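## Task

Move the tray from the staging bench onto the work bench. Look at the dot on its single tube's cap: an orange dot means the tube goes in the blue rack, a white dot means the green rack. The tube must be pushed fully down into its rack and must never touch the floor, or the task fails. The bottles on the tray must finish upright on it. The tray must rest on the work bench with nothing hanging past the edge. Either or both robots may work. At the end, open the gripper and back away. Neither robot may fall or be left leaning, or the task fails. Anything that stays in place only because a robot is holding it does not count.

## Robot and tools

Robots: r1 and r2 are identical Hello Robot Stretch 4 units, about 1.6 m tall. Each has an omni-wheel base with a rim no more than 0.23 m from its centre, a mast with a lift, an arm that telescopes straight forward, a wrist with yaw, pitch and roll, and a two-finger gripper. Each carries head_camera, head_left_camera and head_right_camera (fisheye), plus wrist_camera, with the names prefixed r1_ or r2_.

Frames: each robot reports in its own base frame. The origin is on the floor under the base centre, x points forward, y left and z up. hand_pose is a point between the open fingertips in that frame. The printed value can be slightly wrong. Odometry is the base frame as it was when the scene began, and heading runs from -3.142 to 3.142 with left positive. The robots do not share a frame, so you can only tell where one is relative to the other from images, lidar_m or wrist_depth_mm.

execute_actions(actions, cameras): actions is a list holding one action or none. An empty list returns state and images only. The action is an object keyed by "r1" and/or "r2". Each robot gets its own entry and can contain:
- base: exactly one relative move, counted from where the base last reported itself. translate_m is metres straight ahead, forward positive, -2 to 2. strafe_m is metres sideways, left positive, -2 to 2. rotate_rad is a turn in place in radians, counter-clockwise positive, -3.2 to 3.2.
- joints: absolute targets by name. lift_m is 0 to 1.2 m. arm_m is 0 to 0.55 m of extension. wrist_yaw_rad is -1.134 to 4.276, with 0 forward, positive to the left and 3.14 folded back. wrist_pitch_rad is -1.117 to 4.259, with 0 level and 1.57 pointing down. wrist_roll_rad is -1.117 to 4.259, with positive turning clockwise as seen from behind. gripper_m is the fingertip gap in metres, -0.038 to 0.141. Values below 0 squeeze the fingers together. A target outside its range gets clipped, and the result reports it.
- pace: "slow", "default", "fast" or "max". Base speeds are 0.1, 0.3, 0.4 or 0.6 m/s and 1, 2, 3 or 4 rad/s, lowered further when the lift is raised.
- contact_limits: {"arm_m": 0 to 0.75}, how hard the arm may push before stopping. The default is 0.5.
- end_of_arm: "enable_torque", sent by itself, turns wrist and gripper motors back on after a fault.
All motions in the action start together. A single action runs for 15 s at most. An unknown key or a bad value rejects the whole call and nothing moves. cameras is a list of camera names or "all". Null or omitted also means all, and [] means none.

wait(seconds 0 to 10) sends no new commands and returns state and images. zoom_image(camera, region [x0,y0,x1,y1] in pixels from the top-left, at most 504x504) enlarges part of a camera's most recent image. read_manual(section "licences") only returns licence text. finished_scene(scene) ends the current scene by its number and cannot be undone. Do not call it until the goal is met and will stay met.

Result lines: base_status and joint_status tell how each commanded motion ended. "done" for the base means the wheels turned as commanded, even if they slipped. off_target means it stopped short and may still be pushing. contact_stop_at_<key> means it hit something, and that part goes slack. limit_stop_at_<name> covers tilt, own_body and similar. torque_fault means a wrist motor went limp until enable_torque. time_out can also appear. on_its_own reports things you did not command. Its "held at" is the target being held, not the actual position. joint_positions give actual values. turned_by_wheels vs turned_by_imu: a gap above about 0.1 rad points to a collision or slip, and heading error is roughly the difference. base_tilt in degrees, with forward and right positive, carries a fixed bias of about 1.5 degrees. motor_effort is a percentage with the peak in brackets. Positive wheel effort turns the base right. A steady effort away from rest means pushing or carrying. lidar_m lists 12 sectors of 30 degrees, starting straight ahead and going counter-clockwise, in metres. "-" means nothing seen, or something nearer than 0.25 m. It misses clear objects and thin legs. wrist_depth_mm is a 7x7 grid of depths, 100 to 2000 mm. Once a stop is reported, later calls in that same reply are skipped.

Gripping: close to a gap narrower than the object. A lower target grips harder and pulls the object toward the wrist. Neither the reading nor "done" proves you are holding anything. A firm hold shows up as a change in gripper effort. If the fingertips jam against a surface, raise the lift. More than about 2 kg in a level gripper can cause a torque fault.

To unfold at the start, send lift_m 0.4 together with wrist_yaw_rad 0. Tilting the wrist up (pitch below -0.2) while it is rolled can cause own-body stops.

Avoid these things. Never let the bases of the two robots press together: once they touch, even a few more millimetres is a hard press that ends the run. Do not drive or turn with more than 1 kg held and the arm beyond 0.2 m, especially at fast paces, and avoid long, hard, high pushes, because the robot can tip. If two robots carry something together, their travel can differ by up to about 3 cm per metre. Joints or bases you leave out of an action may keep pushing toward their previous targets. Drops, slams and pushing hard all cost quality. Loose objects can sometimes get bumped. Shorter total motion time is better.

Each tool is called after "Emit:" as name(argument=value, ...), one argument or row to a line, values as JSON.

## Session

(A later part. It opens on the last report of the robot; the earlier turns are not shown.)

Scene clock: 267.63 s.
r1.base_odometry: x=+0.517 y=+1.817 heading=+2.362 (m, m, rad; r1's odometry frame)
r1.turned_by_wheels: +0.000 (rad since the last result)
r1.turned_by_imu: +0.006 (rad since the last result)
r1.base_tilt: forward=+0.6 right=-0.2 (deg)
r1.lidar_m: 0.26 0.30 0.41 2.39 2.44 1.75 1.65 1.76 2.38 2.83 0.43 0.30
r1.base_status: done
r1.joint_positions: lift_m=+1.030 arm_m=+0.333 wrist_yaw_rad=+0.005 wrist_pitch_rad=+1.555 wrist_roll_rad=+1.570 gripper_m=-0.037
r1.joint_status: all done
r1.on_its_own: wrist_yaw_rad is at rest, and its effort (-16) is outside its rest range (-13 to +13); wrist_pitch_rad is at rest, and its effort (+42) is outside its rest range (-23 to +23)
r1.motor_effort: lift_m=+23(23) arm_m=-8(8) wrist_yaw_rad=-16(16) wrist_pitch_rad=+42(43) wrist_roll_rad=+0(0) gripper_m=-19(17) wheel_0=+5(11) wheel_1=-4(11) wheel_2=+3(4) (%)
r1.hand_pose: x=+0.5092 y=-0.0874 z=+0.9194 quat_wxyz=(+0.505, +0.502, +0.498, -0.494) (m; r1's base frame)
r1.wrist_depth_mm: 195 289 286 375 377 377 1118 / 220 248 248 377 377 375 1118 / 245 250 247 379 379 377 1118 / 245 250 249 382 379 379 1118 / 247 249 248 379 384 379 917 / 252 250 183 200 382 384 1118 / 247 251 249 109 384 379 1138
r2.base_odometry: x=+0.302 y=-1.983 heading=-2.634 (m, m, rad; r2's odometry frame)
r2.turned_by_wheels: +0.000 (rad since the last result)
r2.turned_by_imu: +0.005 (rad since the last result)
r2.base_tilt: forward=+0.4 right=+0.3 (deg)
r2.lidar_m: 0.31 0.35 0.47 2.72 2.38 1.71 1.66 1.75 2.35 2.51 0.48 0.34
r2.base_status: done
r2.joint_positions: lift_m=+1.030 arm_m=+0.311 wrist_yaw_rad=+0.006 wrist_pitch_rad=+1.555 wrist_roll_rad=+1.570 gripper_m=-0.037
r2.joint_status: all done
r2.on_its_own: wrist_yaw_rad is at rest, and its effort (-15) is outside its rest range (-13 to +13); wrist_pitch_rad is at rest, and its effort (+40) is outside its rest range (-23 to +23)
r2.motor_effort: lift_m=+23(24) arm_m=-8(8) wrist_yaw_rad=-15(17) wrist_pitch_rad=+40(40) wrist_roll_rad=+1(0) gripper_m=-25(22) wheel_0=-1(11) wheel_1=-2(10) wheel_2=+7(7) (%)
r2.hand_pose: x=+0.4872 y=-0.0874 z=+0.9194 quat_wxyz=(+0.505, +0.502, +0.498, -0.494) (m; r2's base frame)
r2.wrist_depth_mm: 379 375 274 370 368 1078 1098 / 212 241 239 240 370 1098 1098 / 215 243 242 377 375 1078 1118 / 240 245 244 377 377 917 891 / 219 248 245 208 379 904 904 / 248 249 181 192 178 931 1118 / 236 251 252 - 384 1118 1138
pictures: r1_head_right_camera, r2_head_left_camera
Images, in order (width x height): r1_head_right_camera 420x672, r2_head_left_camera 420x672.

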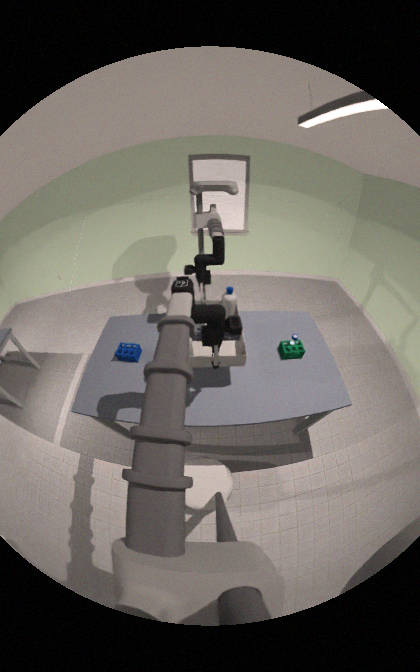

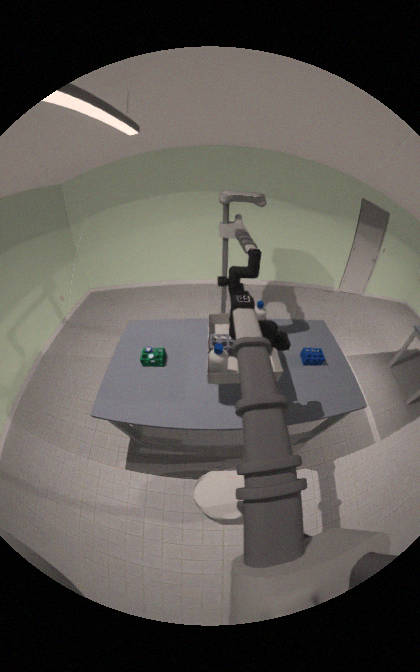

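Emit:
execute_actions(
  actions=[
    {"r1":{"joints":{"arm_m":0.35,"lift_m":0.903},"pace":"slow"},"r2":{"joints":{"arm_m":0.327,"lift_m":0.903},"pace":"slow"}},
  ],
  cameras=[],
)

Emit:
execute_actions(
  actions=[
    {"r1":{"joints":{"gripper_m":0.06}},"r2":{"joints":{"gripper_m":0.06}}},
  ],
  cameras=[],
)

Emit:
execute_actions(
  actions=[
    {"r1":{"joints":{"lift_m":1.1}},"r2":{"joints":{"lift_m":1.1}}},
  ],
  cameras=[],
)

Emit:
execute_actions(
  actions=[
    {"r1":{"base":{"translate_m":-0.4},"joints":{"arm_m":0}},"r2":{"base":{"translate_m":-0.4},"joints":{"arm_m":0}}},
  ],
  cameras=["r1_head_camera","r2_head_camera"],
)

Scene clock: 278.70 s.
r1.base_odometry: x=+0.517 y=+1.817 heading=+2.362 (m, m, rad; r1's odometry frame)
r1.turned_by_wheels: +0.000 (rad since the last result)
r1.turned_by_imu: +0.002 (rad since the last result)
r1.base_tilt: forward=+0.6 right=-0.3 (deg)
r1.lidar_m: 0.29 0.27 0.40 2.39 2.44 1.73 1.66 1.74 2.40 2.83 0.44 0.31
r1.base_status: not commanded
r1.joint_positions: lift_m=+0.903 arm_m=+0.349 wrist_yaw_rad=+0.001 wrist_pitch_rad=+1.567 wrist_roll_rad=+1.570 gripper_m=-0.037
r1.joint_status: all done
r1.motor_effort: lift_m=+20(23) arm_m=+4(8) wrist_yaw_rad=-4(16) wrist_pitch_rad=+7(42) wrist_roll_rad=+1(1) gripper_m=-20(18) wheel_0=+5(5) wheel_1=-4(4) wheel_2=+3(3) (%)
r1.hand_pose: x=+0.5213 y=-0.0874 z=+0.7927 quat_wxyz=(+0.501, +0.500, +0.500, -0.499) (m; r1's base frame)
r1.wrist_depth_mm: 190 222 222 253 253 253 253 / 219 250 247 249 255 254 254 / 221 249 250 249 255 254 254 / 224 251 249 250 255 255 254 / 227 250 252 250 256 255 256 / 251 252 183 203 184 256 257 / 224 251 251 109 257 257 257
r2.base_odometry: x=+0.302 y=-1.983 heading=-2.634 (m, m, rad; r2's odometry frame)
r2.turned_by_wheels: +0.000 (rad since the last result)
r2.turned_by_imu: -0.001 (rad since the last result)
r2.base_tilt: forward=+0.4 right=+0.3 (deg)
r2.lidar_m: 0.31 0.33 0.48 2.73 2.38 1.72 1.66 1.71 2.37 2.50 0.47 0.35
r2.base_status: not commanded
r2.joint_positions: lift_m=+0.903 arm_m=+0.326 wrist_yaw_rad=+0.002 wrist_pitch_rad=+1.567 wrist_roll_rad=+1.570 gripper_m=-0.037
r2.joint_status: all done
r2.motor_effort: lift_m=+20(23) arm_m=+4(7) wrist_yaw_rad=-4(18) wrist_pitch_rad=+7(40) wrist_roll_rad=+1(1) gripper_m=-25(25) wheel_0=-1(1) wheel_1=-2(2) wheel_2=+6(6) (%)
r2.hand_pose: x=+0.4984 y=-0.0874 z=+0.7927 quat_wxyz=(+0.502, +0.500, +0.500, -0.498) (m; r2's base frame)
r2.wrist_depth_mm: 247 247 246 245 245 244 976 / 211 238 240 240 246 246 991 / 215 244 242 242 248 248 991 / 216 243 245 245 250 249 788 / 220 246 247 246 252 252 798 / 238 250 181 195 179 254 809 / 207 249 251 - 254 255 1025
pictures: none
No camera images: the call's "cameras" was empty. Leave "cameras" out to get every camera's image.

Scene clock: 280.37 s.
r1.base_odometry: x=+0.517 y=+1.817 heading=+2.362 (m, m, rad; r1's odometry frame)
r1.turned_by_wheels: +0.000 (rad since the last result)
r1.turned_by_imu: +0.001 (rad since the last result)
r1.base_tilt: forward=+0.6 right=-0.3 (deg)
r1.lidar_m: 0.28 0.27 0.40 2.35 2.44 1.75 1.66 1.74 2.37 2.84 0.44 0.30
r1.base_status: not commanded
r1.joint_positions: lift_m=+0.903 arm_m=+0.349 wrist_yaw_rad=+0.000 wrist_pitch_rad=+1.570 wrist_roll_rad=+1.570 gripper_m=+0.060
r1.joint_status: all done
r1.motor_effort: lift_m=+20(20) arm_m=+4(4) wrist_yaw_rad=-1(4) wrist_pitch_rad=+1(7) wrist_roll_rad=+1(0) gripper_m=-3(18) wheel_0=+5(5) wheel_1=-3(3) wheel_2=+3(3) (%)
r1.hand_pose: x=+0.5206 y=-0.0874 z=+0.7927 quat_wxyz=(+0.501, +0.500, +0.500, -0.499) (m; r1's base frame)
r1.wrist_depth_mm: 256 255 255 254 255 254 254 / 207 252 254 253 255 254 256 / 248 254 253 254 257 255 255 / 226 256 254 254 255 257 256 / 228 256 255 257 258 256 256 / 257 255 196 255 195 257 258 / 229 257 256 109 258 259 258
r2.base_odometry: x=+0.302 y=-1.983 heading=-2.634 (m, m, rad; r2's odometry frame)
r2.turned_by_wheels: +0.000 (rad since the last result)
r2.turned_by_imu: +0.000 (rad since the last result)
r2.base_tilt: forward=+0.5 right=+0.3 (deg)
r2.lidar_m: 0.31 0.34 0.48 2.72 2.35 1.70 1.66 1.72 2.39 2.53 0.49 0.35
r2.base_status: not commanded
r2.joint_positions: lift_m=+0.903 arm_m=+0.326 wrist_yaw_rad=+0.001 wrist_pitch_rad=+1.569 wrist_roll_rad=+1.570 gripper_m=+0.060
r2.joint_status: all done
r2.motor_effort: lift_m=+20(20) arm_m=+5(4) wrist_yaw_rad=+0(6) wrist_pitch_rad=-1(7) wrist_roll_rad=+1(0) gripper_m=-4(23) wheel_0=-1(1) wheel_1=-2(2) wheel_2=+3(5) (%)
r2.hand_pose: x=+0.4976 y=-0.0874 z=+0.7927 quat_wxyz=(+0.501, +0.500, +0.500, -0.499) (m; r2's base frame)
r2.wrist_depth_mm: 249 248 248 247 247 246 991 / 190 238 240 247 249 248 976 / 218 248 248 249 250 249 991 / 220 250 250 251 252 252 788 / 223 252 252 252 254 253 788 / 244 254 253 179 196 254 788 / 208 252 255 - 256 256 1025
pictures: none
No camera images: the call's "cameras" was empty. Leave "cameras" out to get every camera's image.

Scene clock: 282.27 s.
r1.base_odometry: x=+0.517 y=+1.817 heading=+2.362 (m, m, rad; r1's odometry frame)
r1.turned_by_wheels: +0.000 (rad since the last result)
r1.turned_by_imu: +0.001 (rad since the last result)
r1.base_tilt: forward=+0.6 right=-0.2 (deg)
r1.lidar_m: 0.26 0.29 0.39 2.37 2.44 1.74 1.65 1.73 2.40 2.84 0.43 0.30
r1.base_status: not commanded
r1.joint_positions: lift_m=+1.100 arm_m=+0.349 wrist_yaw_rad=+0.000 wrist_pitch_rad=+1.570 wrist_roll_rad=+1.570 gripper_m=+0.060
r1.joint_status: all done
r1.motor_effort: lift_m=+21(21) arm_m=+4(4) wrist_yaw_rad=-1(0) wrist_pitch_rad=+1(1) wrist_roll_rad=+1(1) gripper_m=-3(4) wheel_0=+5(5) wheel_1=-4(4) wheel_2=+3(3) (%)
r1.hand_pose: x=+0.5206 y=-0.0874 z=+0.9895 quat_wxyz=(+0.501, +0.500, +0.500, -0.499) (m; r1's base frame)
r1.wrist_depth_mm: 449 445 449 449 452 449 1182 / 449 445 449 449 445 442 1205 / 421 392 449 445 452 449 1205 / 452 418 449 449 455 452 1205 / 445 418 449 455 452 452 991 / 452 394 196 452 195 991 1205 / 452 392 452 109 455 1182 1205
r2.base_odometry: x=+0.302 y=-1.983 heading=-2.634 (m, m, rad; r2's odometry frame)
r2.turned_by_wheels: +0.000 (rad since the last result)
r2.turned_by_imu: +0.000 (rad since the last result)
r2.base_tilt: forward=+0.4 right=+0.3 (deg)
r2.lidar_m: 0.31 0.32 0.49 2.70 2.34 1.71 1.65 1.72 2.37 2.50 0.44 0.34
r2.base_status: not commanded
r2.joint_positions: lift_m=+1.100 arm_m=+0.326 wrist_yaw_rad=+0.001 wrist_pitch_rad=+1.569 wrist_roll_rad=+1.570 gripper_m=+0.060
r2.joint_status: all done
r2.motor_effort: lift_m=+21(23) arm_m=+5(4) wrist_yaw_rad=-1(1) wrist_pitch_rad=-1(1) wrist_roll_rad=+0(0) gripper_m=-4(5) wheel_0=-1(1) wheel_1=-2(1) wheel_2=+3(3) (%)
r2.hand_pose: x=+0.4975 y=-0.0874 z=+0.9895 quat_wxyz=(+0.501, +0.500, +0.500, -0.499) (m; r2's base frame)
r2.wrist_depth_mm: 439 439 439 436 439 1160 1160 / 442 442 436 439 439 1160 1182 / 392 389 442 445 442 1182 1182 / 449 418 445 445 449 976 1182 / 452 449 445 445 449 976 1182 / 452 392 377 379 196 1205 1205 / 445 397 445 - 459 1229 1205
pictures: none
No camera images: the call's "cameras" was empty. Leave "cameras" out to get every camera's image.

Scene clock: 285.07 s.
r1.base_odometry: x=+0.801 y=+1.536 heading=+2.361 (m, m, rad; r1's odometry frame)
r1.turned_by_wheels: +0.000 (rad since the last result)
r1.turned_by_imu: +0.000 (rad since the last result)
r1.base_tilt: forward=+0.6 right=-0.3 (deg)
r1.lidar_m: 0.66 0.68 0.97 2.65 1.86 1.33 1.27 1.31 1.83 2.84 0.99 0.70
r1.base_status: done
r1.joint_positions: lift_m=+1.100 arm_m=+0.001 wrist_yaw_rad=+0.000 wrist_pitch_rad=+1.570 wrist_roll_rad=+1.570 gripper_m=+0.060
r1.joint_status: all done
r1.motor_effort: lift_m=+21(21) arm_m=-5(6) wrist_yaw_rad=+0(0) wrist_pitch_rad=+0(1) wrist_roll_rad=+0(1) gripper_m=-3(3) wheel_0=-5(11) wheel_1=-4(7) wheel_2=+3(12) (%)
r1.hand_pose: x=+0.1719 y=-0.0874 z=+0.9896 quat_wxyz=(+0.500, +0.500, +0.500, -0.500) (m; r1's base frame)
r1.wrist_depth_mm: 1205 1182 1182 1160 1182 1182 1160 / 1182 1205 1182 1205 1182 1205 1229 / 1205 1205 1182 1205 1205 1182 1182 / 1205 1205 1205 1160 1008 1205 1182 / 1229 1229 1182 991 976 1205 355 / 1205 1229 197 1205 195 1205 1205 / 1205 1205 1182 109 1205 1205 1182
r2.base_odometry: x=+0.651 y=-1.789 heading=-2.635 (m, m, rad; r2's odometry frame)
r2.turned_by_wheels: +0.000 (rad since the last result)
r2.turned_by_imu: -0.004 (rad since the last result)
r2.base_tilt: forward=+0.4 right=+0.3 (deg)
r2.lidar_m: 0.70 0.77 2.82 2.72 1.82 1.30 1.24 1.33 1.82 2.99 1.06 0.76
r2.base_status: done
r2.joint_positions: lift_m=+1.100 arm_m=+0.003 wrist_yaw_rad=+0.000 wrist_pitch_rad=+1.570 wrist_roll_rad=+1.570 gripper_m=+0.060
r2.joint_status: all done
joint sent to its limit — the command would take r2.arm_m past its lower limit, so that joint was sent only as far as its limit.
r2.motor_effort: lift_m=+21(22) arm_m=-6(7) wrist_yaw_rad=+1(2) wrist_pitch_rad=-3(1) wrist_roll_rad=+0(0) gripper_m=-2(3) wheel_0=-3(7) wheel_1=-1(4) wheel_2=+1(12) (%)
r2.hand_pose: x=+0.1739 y=-0.0874 z=+0.9896 quat_wxyz=(+0.500, +0.500, +0.500, -0.500) (m; r2's base frame)
r2.wrist_depth_mm: 1182 1182 1160 1182 1182 1182 1138 / 1182 1182 1182 1205 1182 1160 1160 / 1229 1182 1205 1182 1205 1160 1182 / 1205 1205 1229 1205 991 1182 1182 / 1205 1205 1205 991 960 1229 1229 / 1229 1205 1255 1025 196 1205 1205 / 1229 1118 1255 - 1255 1182 1229
pictures: r1_head_camera, r2_head_camera
Images, in order (width x height): r1_head_camera 420x560, r2_head_camera 420x560.

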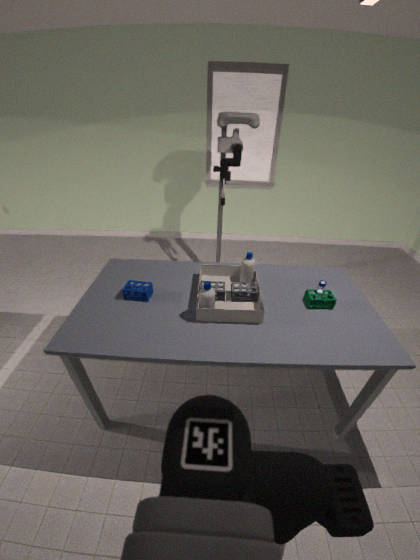

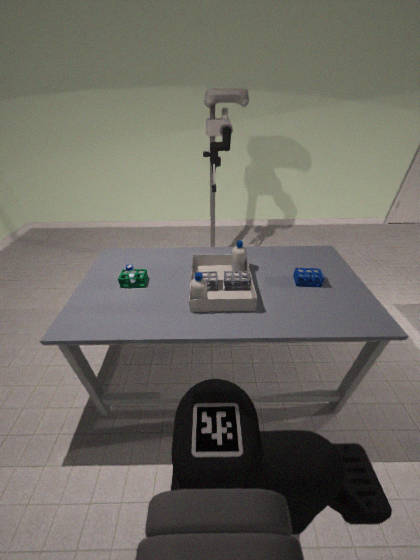

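Emit:
finished_scene(
  scene=1,
)

The scene is finished: the task was done.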